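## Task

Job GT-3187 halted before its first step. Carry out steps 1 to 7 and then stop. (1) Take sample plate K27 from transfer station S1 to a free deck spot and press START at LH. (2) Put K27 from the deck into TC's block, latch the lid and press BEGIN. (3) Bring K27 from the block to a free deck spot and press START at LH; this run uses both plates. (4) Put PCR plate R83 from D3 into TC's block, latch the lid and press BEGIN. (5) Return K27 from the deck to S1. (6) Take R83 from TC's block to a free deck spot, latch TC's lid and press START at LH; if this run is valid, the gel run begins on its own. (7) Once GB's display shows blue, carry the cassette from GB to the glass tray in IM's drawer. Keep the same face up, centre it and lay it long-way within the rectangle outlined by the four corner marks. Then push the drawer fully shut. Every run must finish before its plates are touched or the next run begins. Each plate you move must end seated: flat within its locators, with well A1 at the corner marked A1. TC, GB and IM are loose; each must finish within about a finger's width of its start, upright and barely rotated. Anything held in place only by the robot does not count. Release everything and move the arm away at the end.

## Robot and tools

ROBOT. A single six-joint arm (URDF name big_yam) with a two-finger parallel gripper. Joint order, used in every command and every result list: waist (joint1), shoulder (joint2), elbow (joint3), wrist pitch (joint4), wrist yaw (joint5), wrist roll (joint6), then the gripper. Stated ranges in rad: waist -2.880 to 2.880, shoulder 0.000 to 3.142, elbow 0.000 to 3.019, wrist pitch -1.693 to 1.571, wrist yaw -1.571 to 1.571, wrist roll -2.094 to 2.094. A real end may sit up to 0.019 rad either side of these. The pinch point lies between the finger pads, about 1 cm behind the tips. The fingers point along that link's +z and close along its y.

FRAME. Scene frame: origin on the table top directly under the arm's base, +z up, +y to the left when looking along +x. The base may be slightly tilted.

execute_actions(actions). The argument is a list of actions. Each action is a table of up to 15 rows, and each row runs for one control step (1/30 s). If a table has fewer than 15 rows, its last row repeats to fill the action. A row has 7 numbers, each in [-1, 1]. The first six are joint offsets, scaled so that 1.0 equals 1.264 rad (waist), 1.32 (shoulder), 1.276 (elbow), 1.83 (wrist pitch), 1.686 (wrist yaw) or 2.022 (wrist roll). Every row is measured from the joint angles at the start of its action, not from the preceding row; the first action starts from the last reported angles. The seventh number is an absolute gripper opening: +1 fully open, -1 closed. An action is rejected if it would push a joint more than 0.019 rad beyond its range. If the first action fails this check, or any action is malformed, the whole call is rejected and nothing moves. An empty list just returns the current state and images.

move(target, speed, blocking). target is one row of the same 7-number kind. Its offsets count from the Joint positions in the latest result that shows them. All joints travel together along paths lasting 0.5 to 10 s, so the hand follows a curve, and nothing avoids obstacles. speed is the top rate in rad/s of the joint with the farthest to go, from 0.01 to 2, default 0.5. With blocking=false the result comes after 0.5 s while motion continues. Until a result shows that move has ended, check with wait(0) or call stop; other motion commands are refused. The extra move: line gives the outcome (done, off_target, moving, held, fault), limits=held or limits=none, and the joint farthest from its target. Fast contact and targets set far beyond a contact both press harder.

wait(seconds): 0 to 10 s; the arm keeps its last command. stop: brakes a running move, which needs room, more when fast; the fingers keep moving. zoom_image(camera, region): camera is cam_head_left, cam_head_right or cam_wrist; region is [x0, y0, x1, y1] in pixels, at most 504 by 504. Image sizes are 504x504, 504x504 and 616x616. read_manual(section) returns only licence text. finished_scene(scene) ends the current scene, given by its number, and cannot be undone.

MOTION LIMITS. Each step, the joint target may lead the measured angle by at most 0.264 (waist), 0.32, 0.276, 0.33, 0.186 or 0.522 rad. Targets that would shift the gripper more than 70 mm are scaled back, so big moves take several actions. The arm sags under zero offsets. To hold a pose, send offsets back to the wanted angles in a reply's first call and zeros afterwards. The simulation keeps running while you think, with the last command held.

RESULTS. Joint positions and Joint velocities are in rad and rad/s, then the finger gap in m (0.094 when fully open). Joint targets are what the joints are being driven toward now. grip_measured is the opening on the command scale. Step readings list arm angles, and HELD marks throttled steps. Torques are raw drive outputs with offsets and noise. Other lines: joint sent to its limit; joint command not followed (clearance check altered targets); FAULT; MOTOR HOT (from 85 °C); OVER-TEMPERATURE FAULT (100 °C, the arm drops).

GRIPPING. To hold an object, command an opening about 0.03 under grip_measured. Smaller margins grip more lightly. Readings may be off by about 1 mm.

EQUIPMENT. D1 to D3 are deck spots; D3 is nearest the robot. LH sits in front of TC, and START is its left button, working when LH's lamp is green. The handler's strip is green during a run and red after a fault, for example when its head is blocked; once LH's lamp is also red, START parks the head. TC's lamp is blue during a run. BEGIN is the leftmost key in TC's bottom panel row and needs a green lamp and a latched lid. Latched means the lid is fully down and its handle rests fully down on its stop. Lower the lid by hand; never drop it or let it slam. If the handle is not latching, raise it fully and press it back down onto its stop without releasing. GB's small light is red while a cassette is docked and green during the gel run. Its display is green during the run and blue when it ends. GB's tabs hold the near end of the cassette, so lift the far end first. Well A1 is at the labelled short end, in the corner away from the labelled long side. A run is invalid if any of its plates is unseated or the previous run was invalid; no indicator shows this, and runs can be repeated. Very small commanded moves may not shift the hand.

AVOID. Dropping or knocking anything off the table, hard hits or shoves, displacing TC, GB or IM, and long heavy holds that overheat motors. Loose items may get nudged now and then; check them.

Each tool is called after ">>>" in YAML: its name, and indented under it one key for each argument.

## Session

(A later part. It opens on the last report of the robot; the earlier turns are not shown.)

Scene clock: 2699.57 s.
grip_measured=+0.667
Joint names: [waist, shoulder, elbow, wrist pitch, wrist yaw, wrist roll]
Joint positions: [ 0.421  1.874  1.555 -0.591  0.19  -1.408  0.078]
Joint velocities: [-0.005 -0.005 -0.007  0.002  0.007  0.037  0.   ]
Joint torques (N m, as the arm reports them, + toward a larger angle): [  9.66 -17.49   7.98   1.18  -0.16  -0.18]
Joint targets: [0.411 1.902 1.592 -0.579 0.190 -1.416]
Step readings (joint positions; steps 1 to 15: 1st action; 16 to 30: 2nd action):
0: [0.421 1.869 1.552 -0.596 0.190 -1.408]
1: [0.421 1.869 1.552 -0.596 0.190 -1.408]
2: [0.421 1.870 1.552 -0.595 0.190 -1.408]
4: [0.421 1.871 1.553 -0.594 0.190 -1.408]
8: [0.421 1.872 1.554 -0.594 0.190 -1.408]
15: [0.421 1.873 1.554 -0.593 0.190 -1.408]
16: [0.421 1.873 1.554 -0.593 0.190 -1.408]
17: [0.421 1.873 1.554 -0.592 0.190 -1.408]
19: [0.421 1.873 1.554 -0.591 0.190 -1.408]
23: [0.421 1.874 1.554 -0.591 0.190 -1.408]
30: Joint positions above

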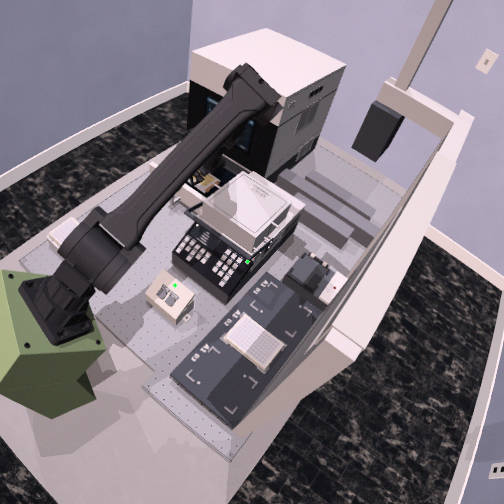

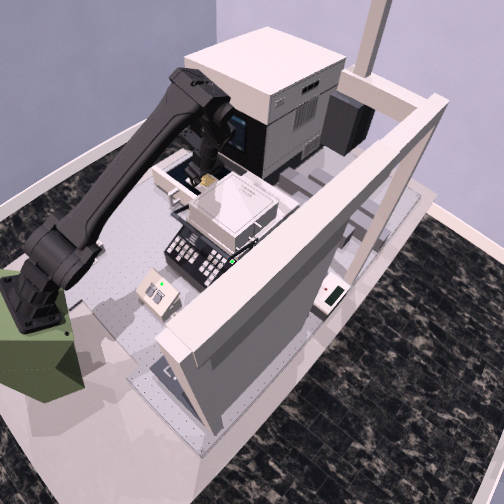

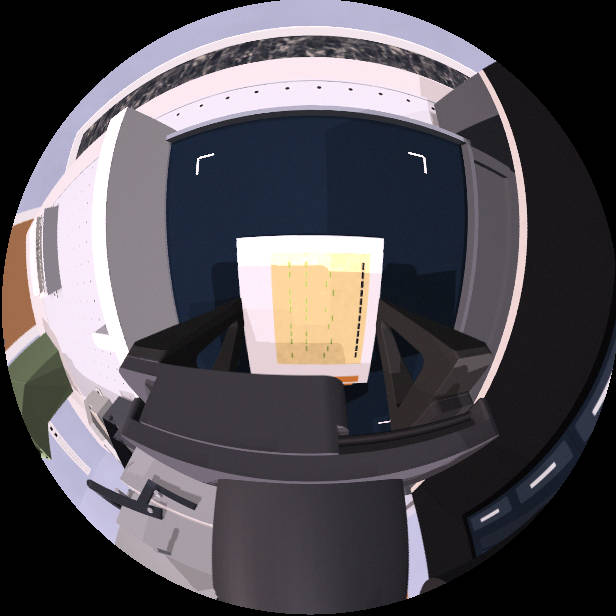

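>>> execute_actions:
  actions:
    - [[-0.005,0.015,0.02,0.004,0,-0.004,0.69]]
    - [[-0.005,0.012,0.02,0.004,0,-0.004,0.8]]
    - [[-0.005,0.012,0.02,0.004,0,-0.004,1.0]]

>>> move:
  target: [0.033,-0.076,-0.033,-0.037,0.013,0.015,1.0]
  speed: 0.06

>>> move:
  target: [0.125,-0.2,-0.025,-0.15,0.055,0.07,1.0]
  speed: 0.3

>>> move:
  target: [0.045,0.115,-0.58,0.95,0.217,0.53,0.0]
  speed: 0.6

>>> zoom_image:
  camera: "cam_wrist"
  region: [160,150,460,350]

Scene clock: 2706.03 s.
grip_measured=+1.000
Joint names: [waist, shoulder, elbow, wrist pitch, wrist yaw, wrist roll]
Joint positions: [ 0.421  1.874  1.555 -0.591  0.19  -1.408  0.094]
Joint velocities: [-0.005 -0.024  0.002 -0.002 -0.022  0.022  0.   ]
Joint torques (N m, as the arm reports them, + toward a larger angle): [  9.67 -18.3    7.08   1.04  -0.15  -0.16]
Joint targets: [0.415 1.890 1.580 -0.583 0.190 -1.416]
Step readings (joint positions; steps 1 to 15: 1st action; 16 to 30: 2nd action; 31 to 45: 3rd action):
0: [0.421 1.874 1.555 -0.591 0.190 -1.408]
1: [0.421 1.874 1.555 -0.591 0.190 -1.408]
2: [0.421 1.874 1.555 -0.591 0.190 -1.408]
4: [0.421 1.874 1.555 -0.591 0.190 -1.408]
8: [0.421 1.874 1.555 -0.591 0.190 -1.408]
15: [0.421 1.874 1.555 -0.591 0.190 -1.408]
16: [0.421 1.874 1.555 -0.591 0.190 -1.408]
17: [0.421 1.874 1.555 -0.591 0.190 -1.408]
19: [0.421 1.874 1.555 -0.591 0.190 -1.408]
23: [0.421 1.874 1.555 -0.591 0.190 -1.408]
30: [0.421 1.874 1.555 -0.591 0.190 -1.408]
31: [0.421 1.874 1.555 -0.591 0.190 -1.408]
32: [0.421 1.874 1.555 -0.591 0.190 -1.408]
34: [0.421 1.874 1.555 -0.591 0.190 -1.408]
38: [0.421 1.874 1.555 -0.591 0.190 -1.408]
45: Joint positions above

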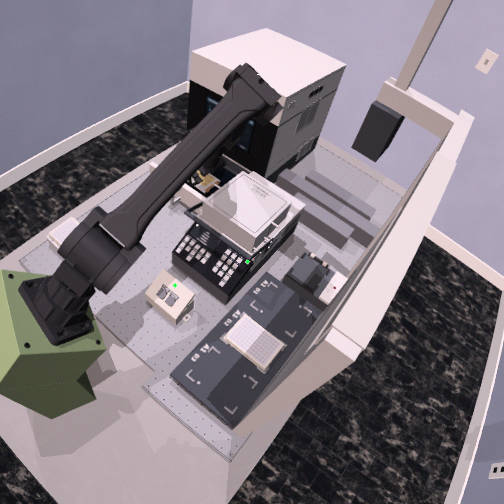

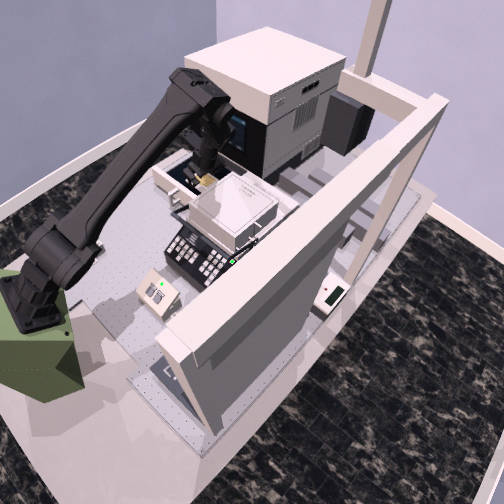

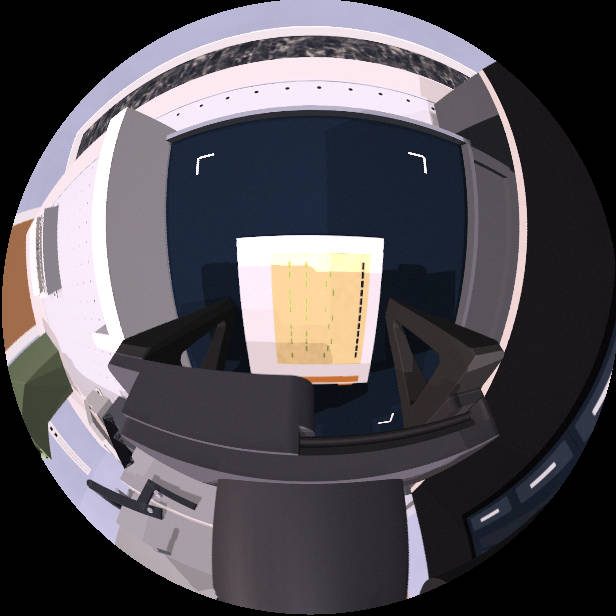

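Scene clock: 2708.07 s.
grip_measured=+1.000
Joint names: [waist, shoulder, elbow, wrist pitch, wrist yaw, wrist roll]
Joint positions: [ 0.451  1.788  1.52  -0.648  0.208 -1.394  0.094]
Joint velocities: [-0.005 -0.015  0.002 -0.002  0.022  0.007  0.   ]
Joint torques (N m, as the arm reports them, + toward a larger angle): [ 12.2  -20.03   4.88   0.32  -0.06   0.11]
Joint targets: [0.463 1.774 1.513 -0.658 0.211 -1.378]
move: done; limits=none; farthest joint: the wrist roll, 0.016 radians from its target (0.030 radians at the start)

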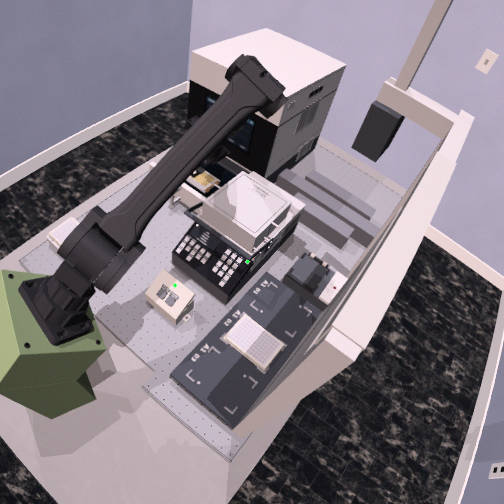

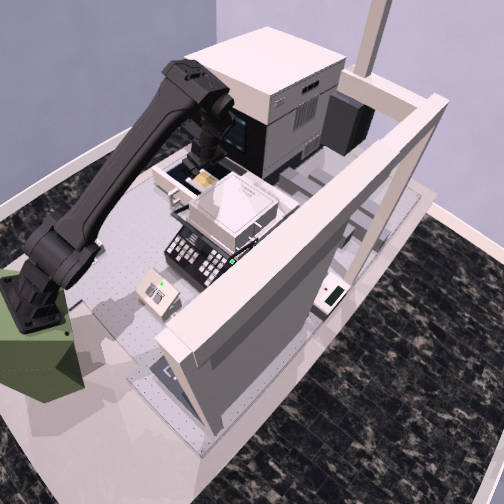

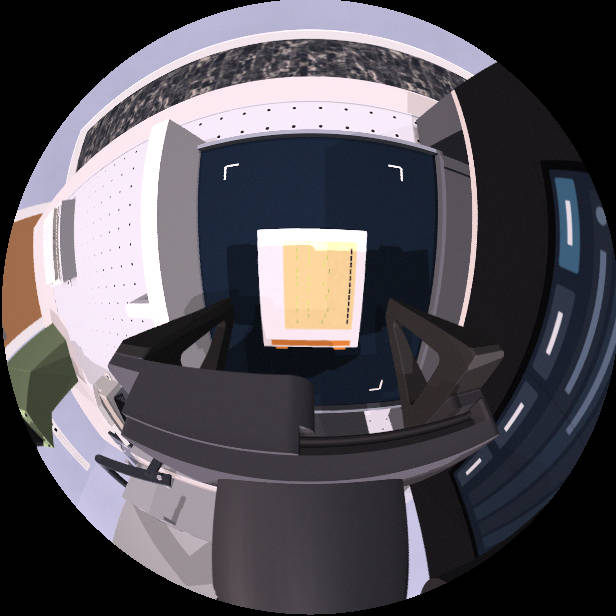

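Scene clock: 2709.57 s.
grip_measured=+1.000
Joint names: [waist, shoulder, elbow, wrist pitch, wrist yaw, wrist roll]
Joint positions: [ 0.603  1.526  1.495 -0.912  0.298 -1.269  0.094]
Joint velocities: [-0.015  0.005 -0.007 -0.017 -0.007 -0.037  0.   ]
Joint torques (N m, as the arm reports them, + toward a larger angle): [  9.58 -17.64   6.48   0.32  -0.02   0.11]
Joint targets: [0.609 1.524 1.488 -0.922 0.301 -1.252]
move: done; limits=none; farthest joint: the wrist roll, 0.016 radians from its target (0.141 radians at the start)

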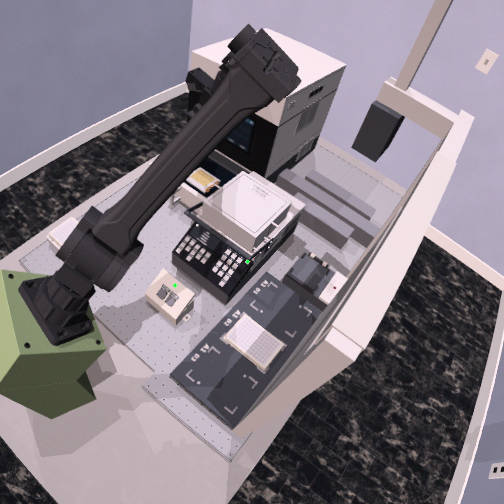

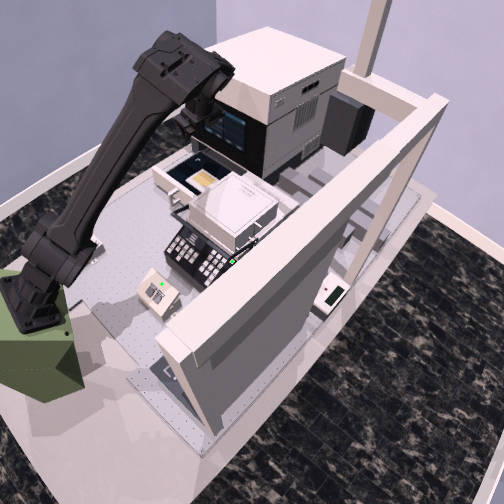

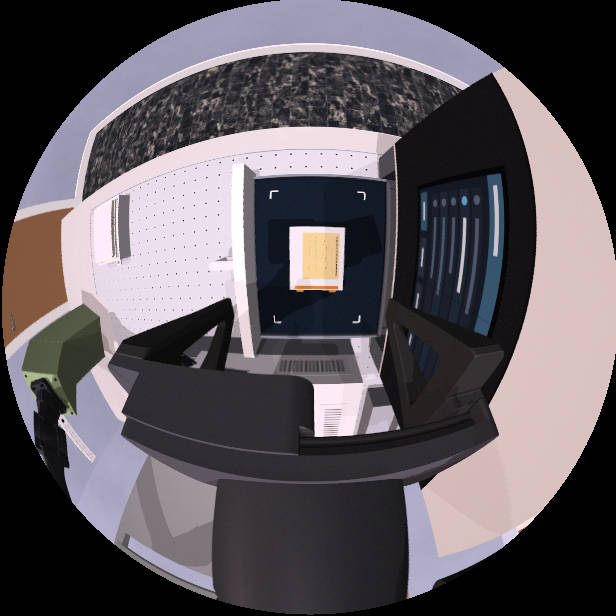

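Scene clock: 2713.20 s.
grip_measured=+0.001
Joint names: [waist, shoulder, elbow, wrist pitch, wrist yaw, wrist roll]
Joint positions: [ 0.647  1.658  0.759  0.81   0.661 -0.214  0.047]
Joint velocities: [ 0.005 -0.005  0.002 -0.007 -0.037 -0.007 -0.001]
Joint torques (N m, as the arm reports them, + toward a larger angle): [ 10.06 -11.82   2.13   2.42   0.12   0.11]
Joint targets: [0.660 1.678 0.755 0.826 0.664 -0.197]
move: done; limits=none; farthest joint: the shoulder, 0.020 radians from its target (0.152 radians at the start)

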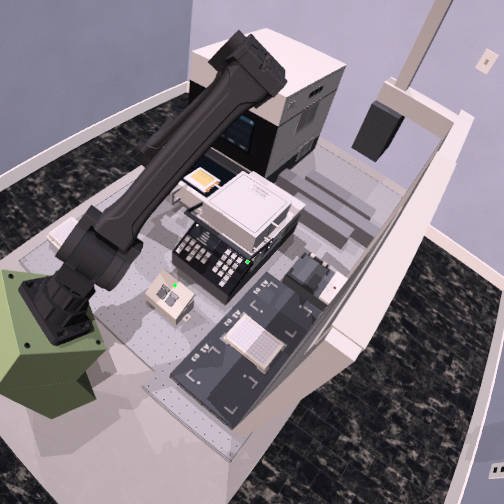

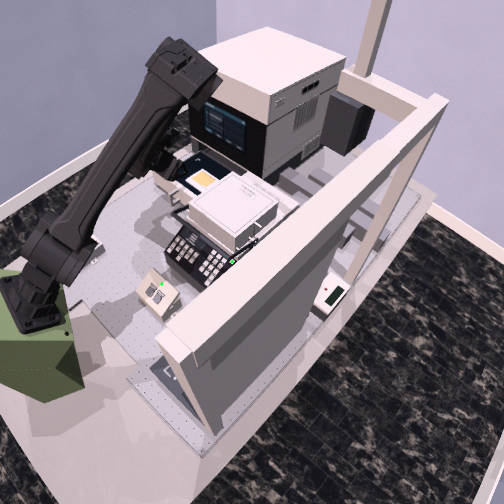

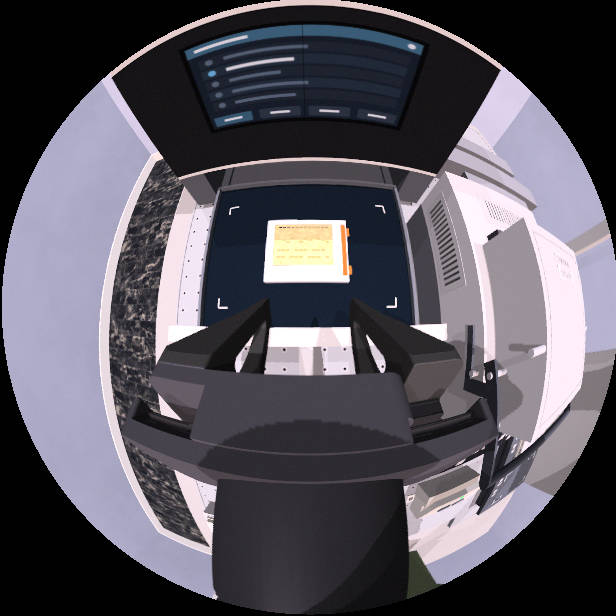

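Region (160, 150, 460, 350) of cam_wrist's 616x616 image, scaled by 1.680, with more detail than that image has.

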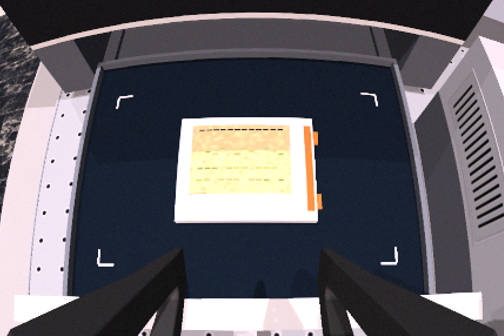

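>>> move:
  target: [0.018,0.116,-0.087,0.134,0.005,0.008,0.0]
  speed: 0.2

>>> move:
  target: [-0.089,0.163,0.108,0.058,-0.056,-0.012,0.0]
  speed: 0.12

Scene clock: 2717.03 s.
grip_measured=+0.001
Joint names: [waist, shoulder, elbow, wrist pitch, wrist yaw, wrist roll]
Joint positions: [ 0.657  1.793  0.651  1.04   0.666 -0.213  0.047]
Joint velocities: [ 0.005 -0.015  0.002  0.002  0.081 -0.022 -0.   ]
Joint torques (N m, as the arm reports them, + toward a larger angle): [  9.71 -11.04   0.38   2.43   0.08   0.1 ]
Joint targets: [0.670 1.811 0.647 1.056 0.669 -0.198]
move: done; limits=none; farthest joint: the shoulder, 0.018 radians from its target (0.153 radians at the start)

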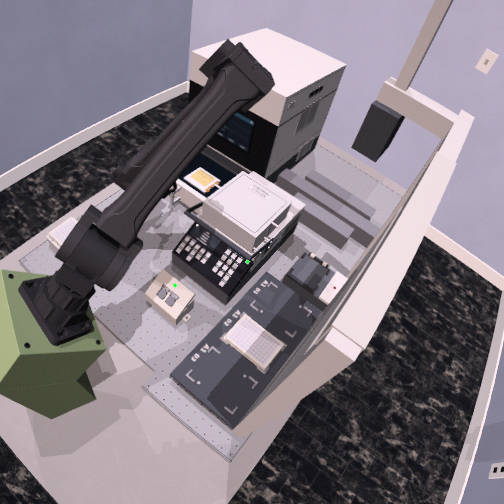

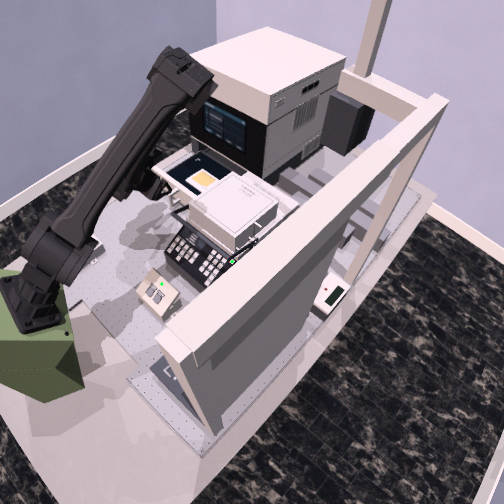

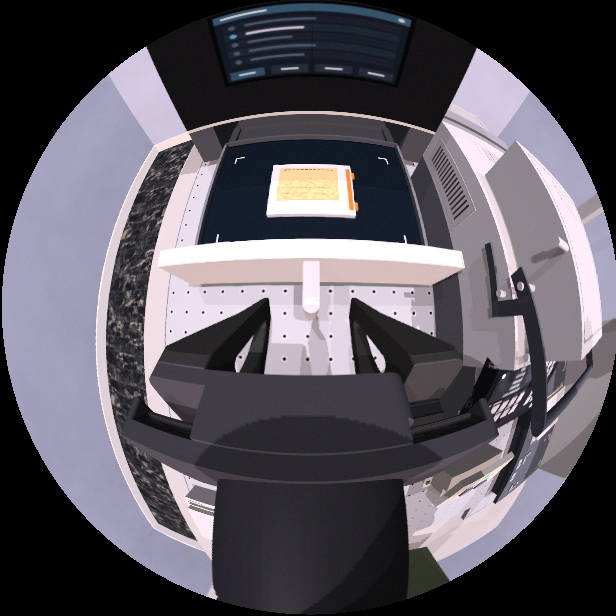

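Scene clock: 2719.17 s.
grip_measured=+0.001
Joint names: [waist, shoulder, elbow, wrist pitch, wrist yaw, wrist roll]
Joint positions: [ 0.561  1.988  0.783  1.129  0.574 -0.221  0.047]
Joint velocities: [-0.005 -0.005  0.007 -0.017  0.037  0.051  0.001]
Joint torques (N m, as the arm reports them, + toward a larger angle): [  8.33 -11.15   0.15   2.5   -0.1   -0.26]
Joint targets: [0.544 2.008 0.789 1.146 0.571 -0.237]
move: done; limits=none; farthest joint: the shoulder, 0.020 radians from its target (0.215 radians at the start)

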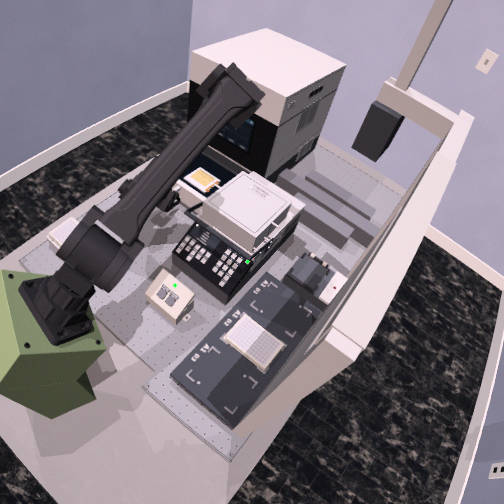

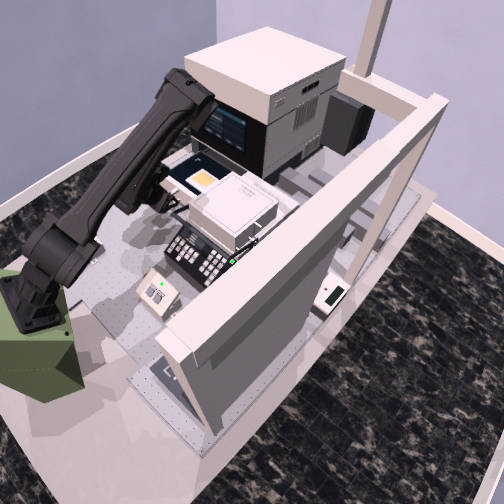

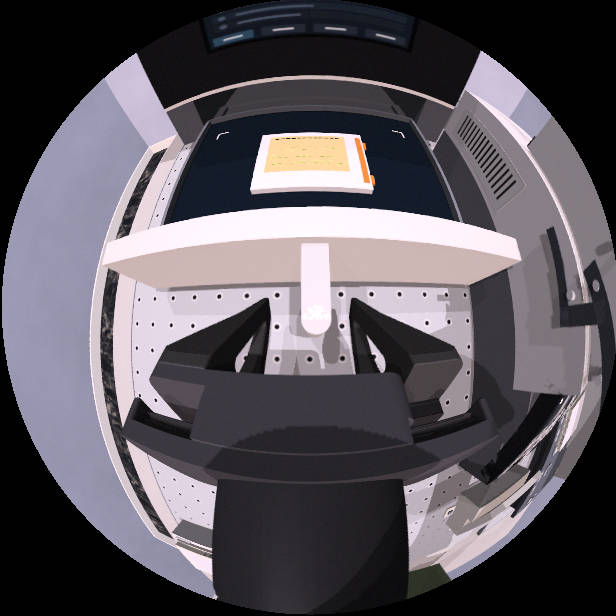

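>>> execute_actions:
  actions:
    - [[-0.0175,0.012,0.003,0.006,0,-0.006,-0.4]]
    - [[-0.012,0.012,0.003,0.006,0,-0.006,-0.7]]
    - [[-0.012,0.012,0.003,0.006,0,-0.006,-0.78]]

Scene clock: 2724.50 s.
grip_measured=-0.768
Joint names: [waist, shoulder, elbow, wrist pitch, wrist yaw, wrist roll]
Joint positions: [ 0.556  1.988  0.783  1.129  0.576 -0.224  0.011]
Joint velocities: [-0.005  0.005 -0.007  0.002 -0.007 -0.037  0.001]
Joint torques (N m, as the arm reports them, + toward a larger angle): [  8.02 -12.49   0.11   2.24  -0.07  -0.18]
Joint targets: [0.541 2.004 0.787 1.140 0.574 -0.234]
Step readings (joint positions; steps 1 to 15: 1st action; 16 to 30: 2nd action; 31 to 45: 3rd action):
0: [0.561 1.988 0.783 1.129 0.574 -0.222]
1: [0.561 1.988 0.783 1.129 0.574 -0.222]
2: [0.560 1.988 0.783 1.129 0.574 -0.222]
4: [0.559 1.988 0.783 1.129 0.574 -0.222]
8: [0.557 1.988 0.783 1.129 0.574 -0.222]
15: [0.557 1.988 0.783 1.129 0.574 -0.222]
16: [0.557 1.988 0.783 1.129 0.574 -0.222]
17: [0.557 1.988 0.783 1.129 0.574 -0.222]
19: [0.557 1.988 0.783 1.129 0.574 -0.222]
23: [0.557 1.988 0.783 1.129 0.574 -0.222]
30: [0.557 1.988 0.783 1.129 0.574 -0.222]
31: [0.557 1.988 0.783 1.129 0.577 -0.222]
32: [0.556 1.988 0.783 1.129 0.576 -0.222]
34: [0.556 1.988 0.783 1.129 0.576 -0.223]
38: [0.556 1.988 0.783 1.129 0.576 -0.224]
45: Joint positions above

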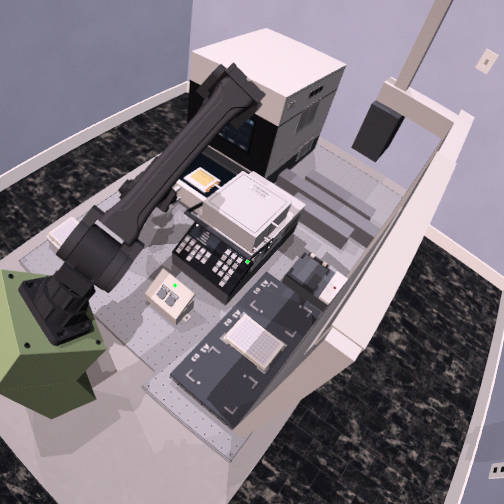

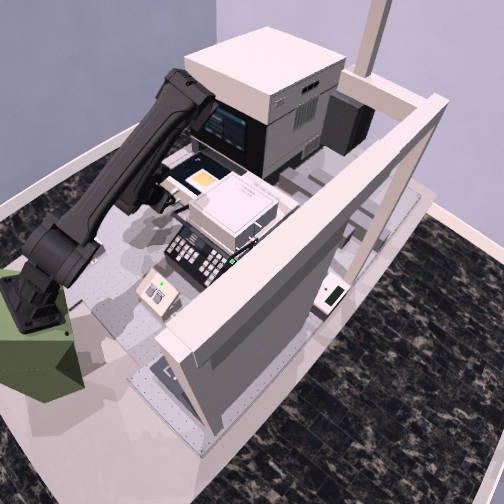

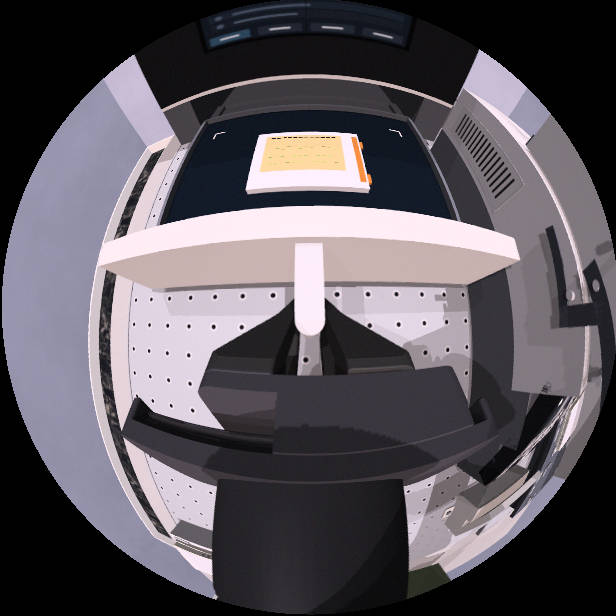

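>>> move:
  target: [-0.0356,-0.043,0.0995,-0.089,-0.021,0,-0.79]
  speed: 0.07

Scene clock: 2731.90 s.
grip_measured=-0.774
Joint names: [waist, shoulder, elbow, wrist pitch, wrist yaw, wrist roll]
Joint positions: [ 0.532  1.944  0.878  0.977  0.552 -0.224  0.011]
Joint velocities: [-0.005  0.005 -0.002 -0.002  0.022  0.022 -0.   ]
Joint torques (N m, as the arm reports them, + toward a larger angle): [  7.86 -15.76   3.36   1.21  -0.37  -0.09]
Joint targets: [0.511 1.932 0.910 0.966 0.541 -0.224]
move: off_target; limits=none; farthest joint: the elbow, 0.032 radians from its target (0.127 radians at the start)

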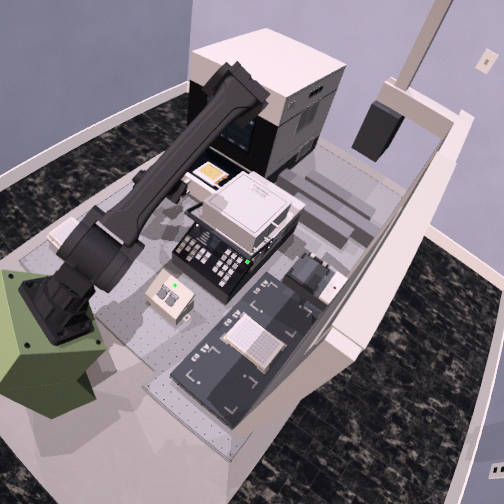

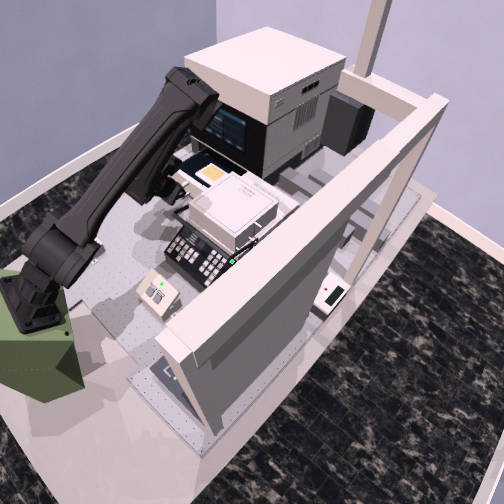

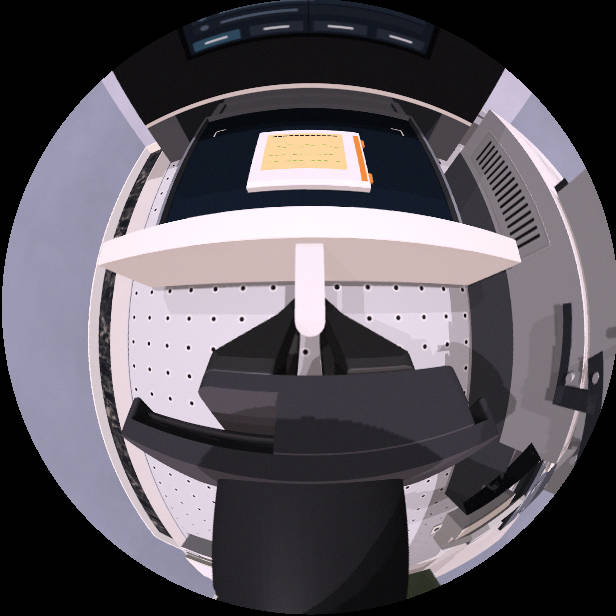

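>>> move:
  target: [-0.0364,-0.0205,0.122,-0.0727,-0.02,0,-0.79]
  speed: 0.07

Scene clock: 2737.13 s.
grip_measured=-0.774
Joint names: [waist, shoulder, elbow, wrist pitch, wrist yaw, wrist roll]
Joint positions: [ 0.509  1.929  0.997  0.852  0.529 -0.224  0.011]
Joint velocities: [-0.005  0.005  0.007  0.007  0.007 -0.081  0.001]
Joint torques (N m, as the arm reports them, + toward a larger angle): [  7.81 -16.57   4.52   1.49  -0.39  -0.08]
Joint targets: [0.486 1.917 1.034 0.844 0.518 -0.224]
move: off_target; limits=none; farthest joint: the elbow, 0.036 radians from its target (0.156 radians at the start)

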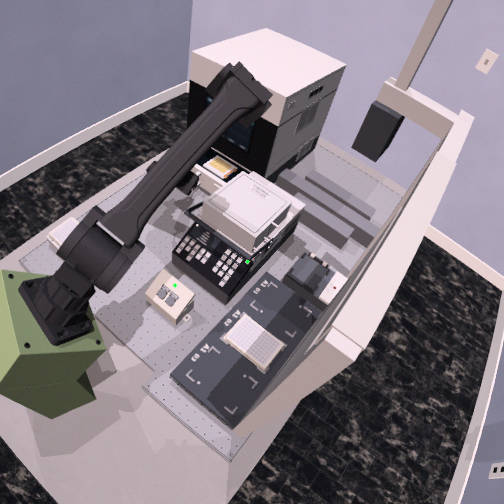

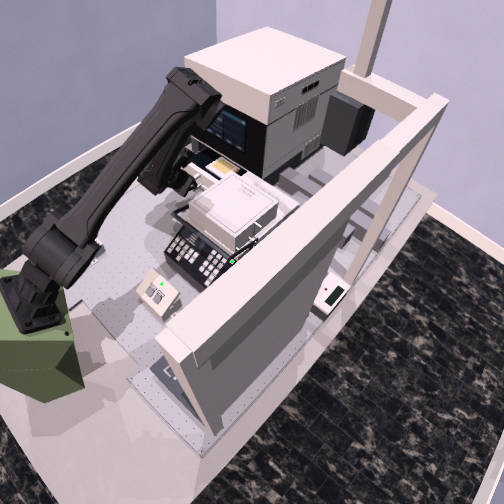

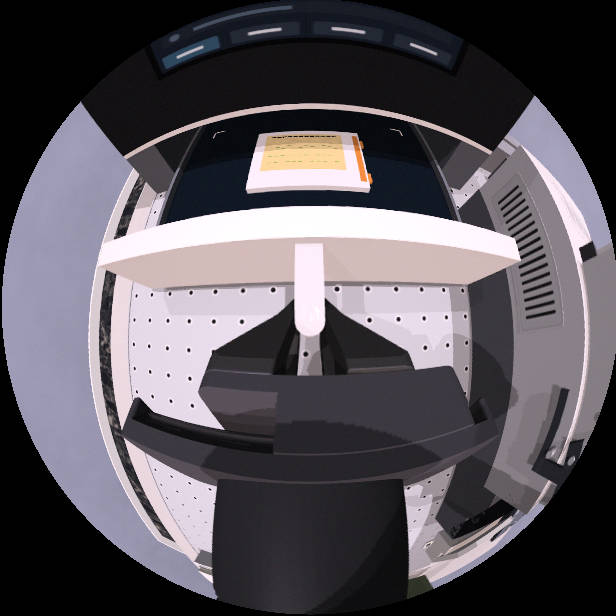

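>>> move:
  target: [-0.0356,0.0,0.134,-0.0716,-0.02,0,-0.79]
  speed: 0.07

Scene clock: 2744.93 s.
grip_measured=-0.774
Joint names: [waist, shoulder, elbow, wrist pitch, wrist yaw, wrist roll]
Joint positions: [ 0.488  1.926  1.124  0.723  0.505 -0.225  0.011]
Joint velocities: [ 0.005  0.015 -0.007 -0.002 -0.037 -0.037  0.001]
Joint torques (N m, as the arm reports them, + toward a larger angle): [  7.62 -16.61   6.31   1.77  -0.35  -0.06]
Joint targets: [0.464 1.929 1.168 0.721 0.495 -0.224]
move: off_target; limits=none; farthest joint: the elbow, 0.044 radians from its target (0.171 radians at the start)

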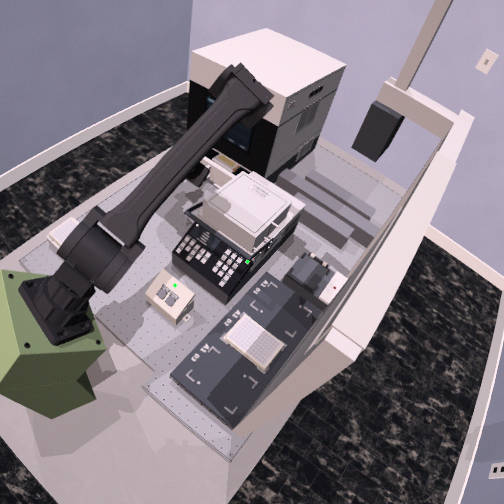

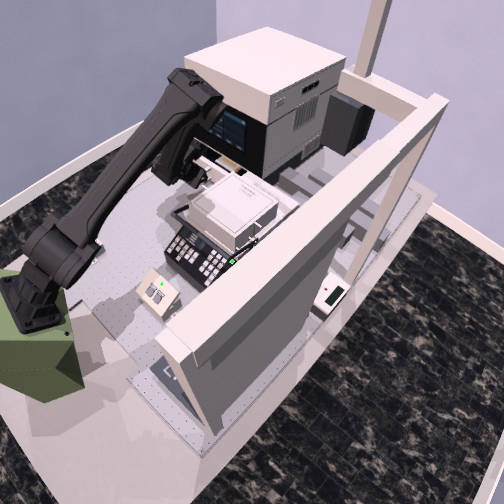

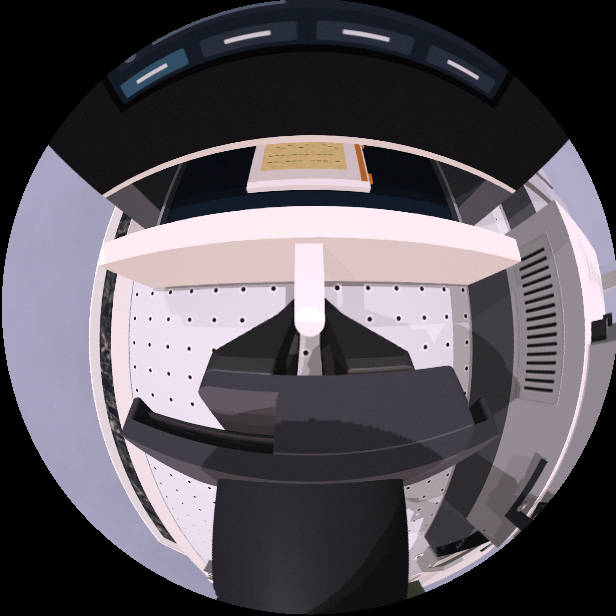

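>>> execute_actions:
  actions: []

Scene clock: 2771.40 s.
grip_measured=-0.774
Joint names: [waist, shoulder, elbow, wrist pitch, wrist yaw, wrist roll]
Joint positions: [ 0.488  1.926  1.124  0.723  0.505 -0.225  0.011]
Joint velocities: [-0.015  0.005  0.007  0.002  0.022  0.022 -0.001]
Joint torques (N m, as the arm reports them, + toward a larger angle): [  7.92 -16.84   6.44   1.7   -0.37  -0.04]
Joint targets: [0.464 1.929 1.168 0.721 0.495 -0.224]

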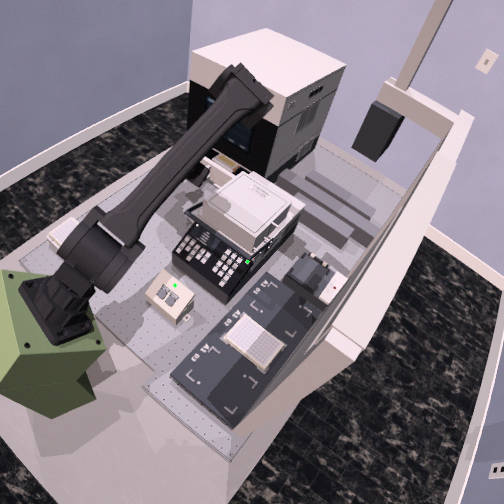

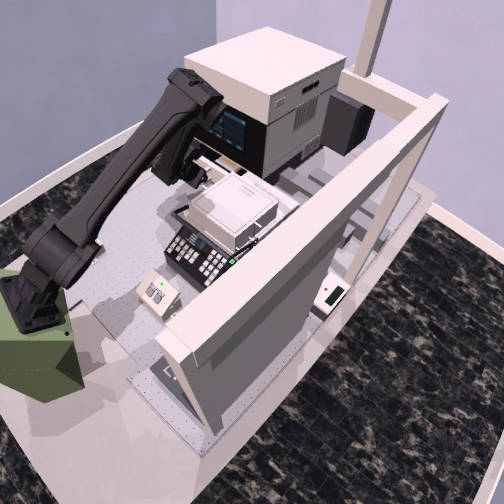

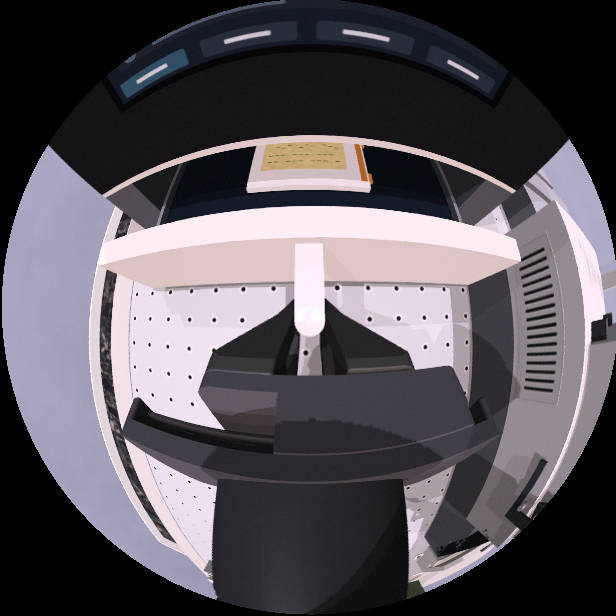

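>>> move:
  target: [-0.0285, 0.016, 0.1215, -0.0563, -0.0142, 0, -0.79]
  speed: 0.05

Scene clock: 2776.87 s.
grip_measured=-0.774
Joint names: [waist, shoulder, elbow, wrist pitch, wrist yaw, wrist roll]
Joint positions: [ 0.475  1.934  1.227  0.619  0.49  -0.225  0.011]
Joint velocities: [ 0.005 -0.015 -0.002  0.002  0.037  0.007  0.   ]
Joint torques (N m, as the arm reports them, + toward a larger angle): [  8.35 -16.66   7.59   1.93  -0.33  -0.08]
Joint targets: [0.452 1.948 1.279 0.619 0.481 -0.225]
move: off_target; limits=none; farthest joint: the elbow, 0.052 radians from its target (0.155 radians at the start)

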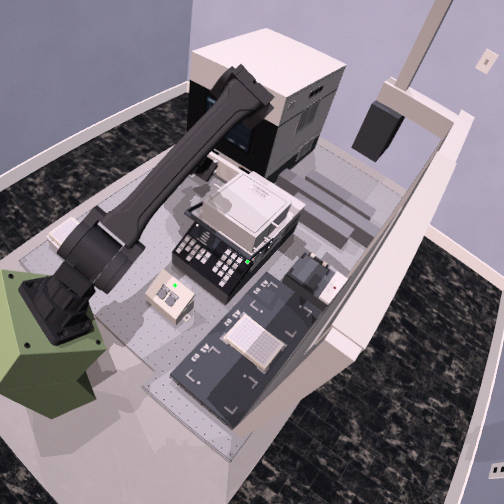

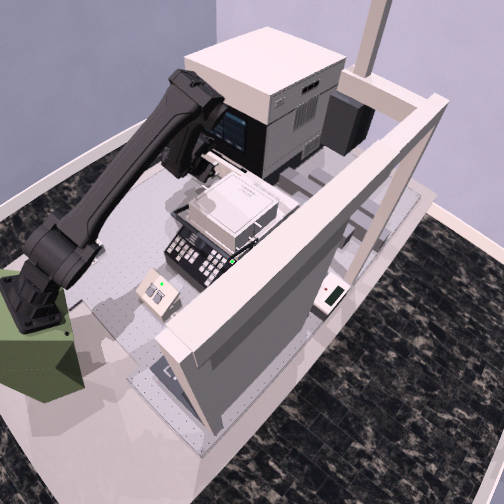

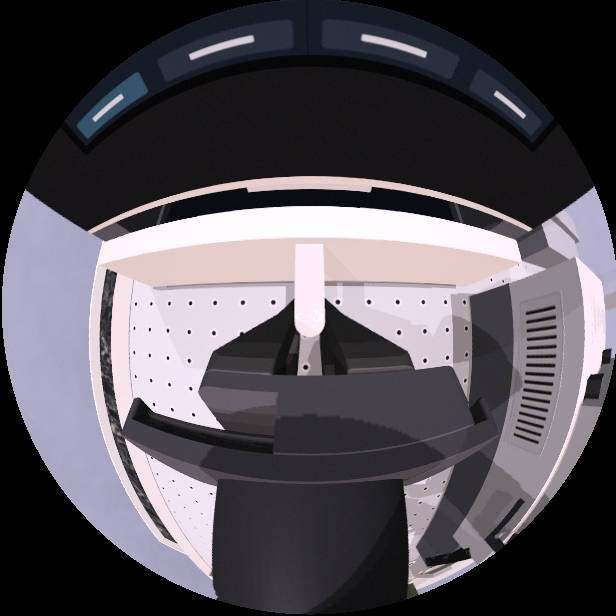

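>>> move:
  target: [-0.019, 0.015, 0.068, -0.012, -0.008, 0, -0.79]
  speed: 0.04

Scene clock: 2780.73 s.
grip_measured=-0.774
Joint names: [waist, shoulder, elbow, wrist pitch, wrist yaw, wrist roll]
Joint positions: [ 0.472  1.939  1.259  0.596  0.487 -0.226  0.011]
Joint velocities: [-0.005  0.005 -0.027  0.002  0.037  0.007 -0.001]
Joint torques (N m, as the arm reports them, + toward a larger angle): [  9.18 -17.26   7.99   1.93  -0.37  -0.13]
Joint targets: [0.451 1.953 1.314 0.598 0.476 -0.226]
move: off_target; limits=none; farthest joint: the elbow, 0.054 radians from its target (0.087 radians at the start)

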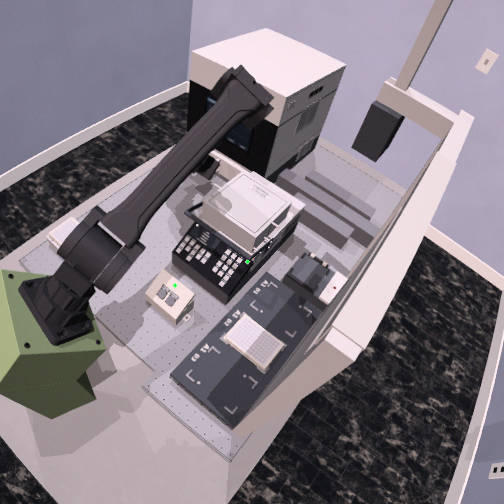

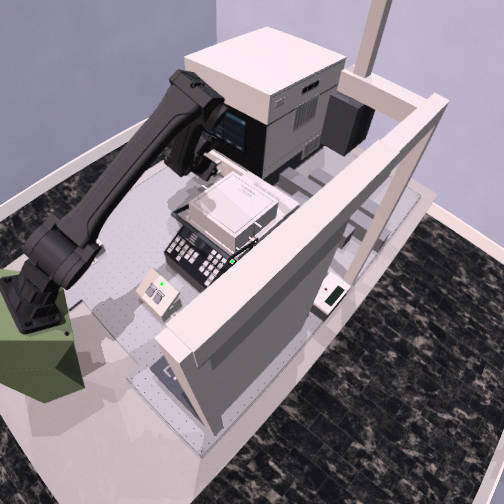

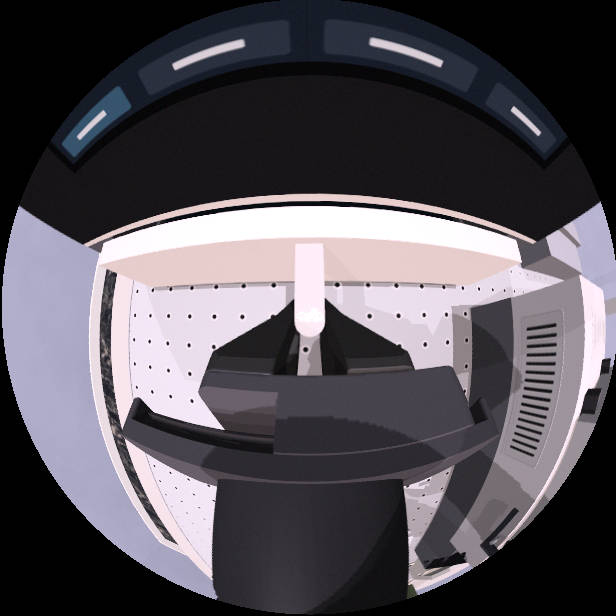

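>>> move:
  target: [-0.018, 0.013, 0.058, -0.008, -0.008, 0, -0.79]
  speed: 0.03

Scene clock: 2786.37 s.
grip_measured=-0.774
Joint names: [waist, shoulder, elbow, wrist pitch, wrist yaw, wrist roll]
Joint positions: [ 0.47   1.941  1.269  0.586  0.485 -0.227  0.011]
Joint velocities: [-0.015 -0.005 -0.002 -0.007 -0.022 -0.022 -0.001]
Joint torques (N m, as the arm reports them, + toward a larger angle): [  8.93 -16.76   8.84   1.65  -0.42  -0.1 ]
Joint targets: [0.449 1.957 1.333 0.581 0.473 -0.226]
move: off_target; limits=none; farthest joint: the elbow, 0.064 radians from its target (0.074 radians at the start)

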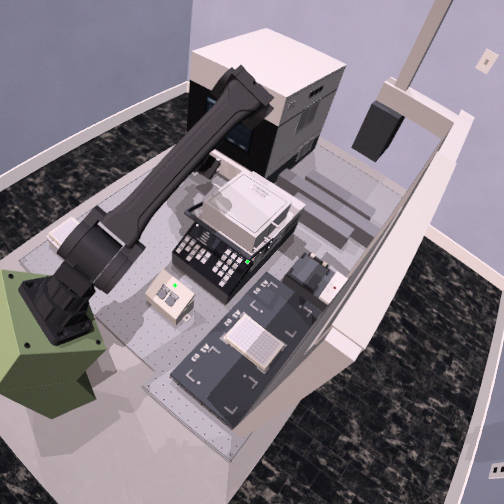

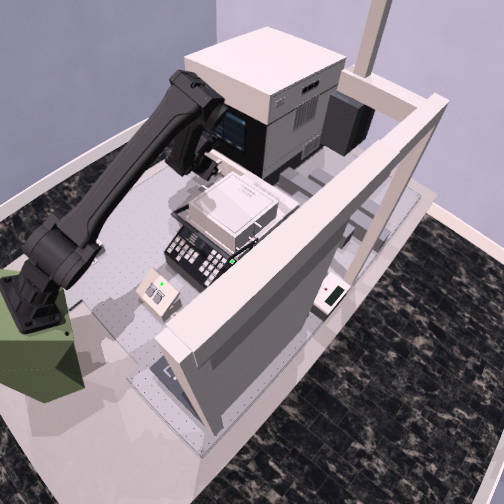

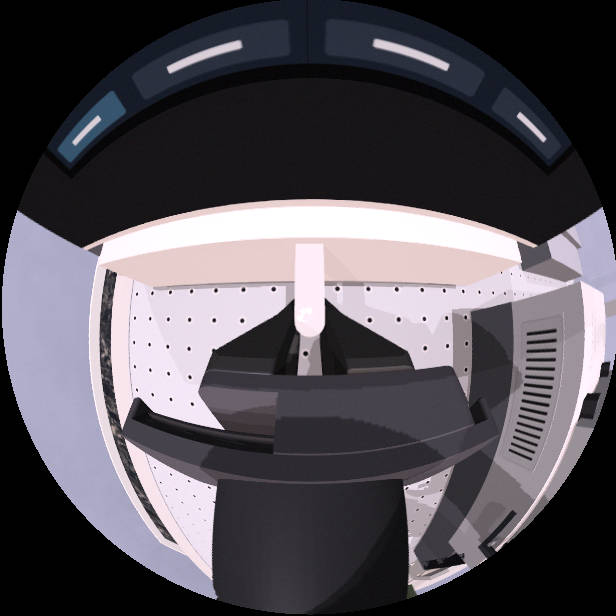

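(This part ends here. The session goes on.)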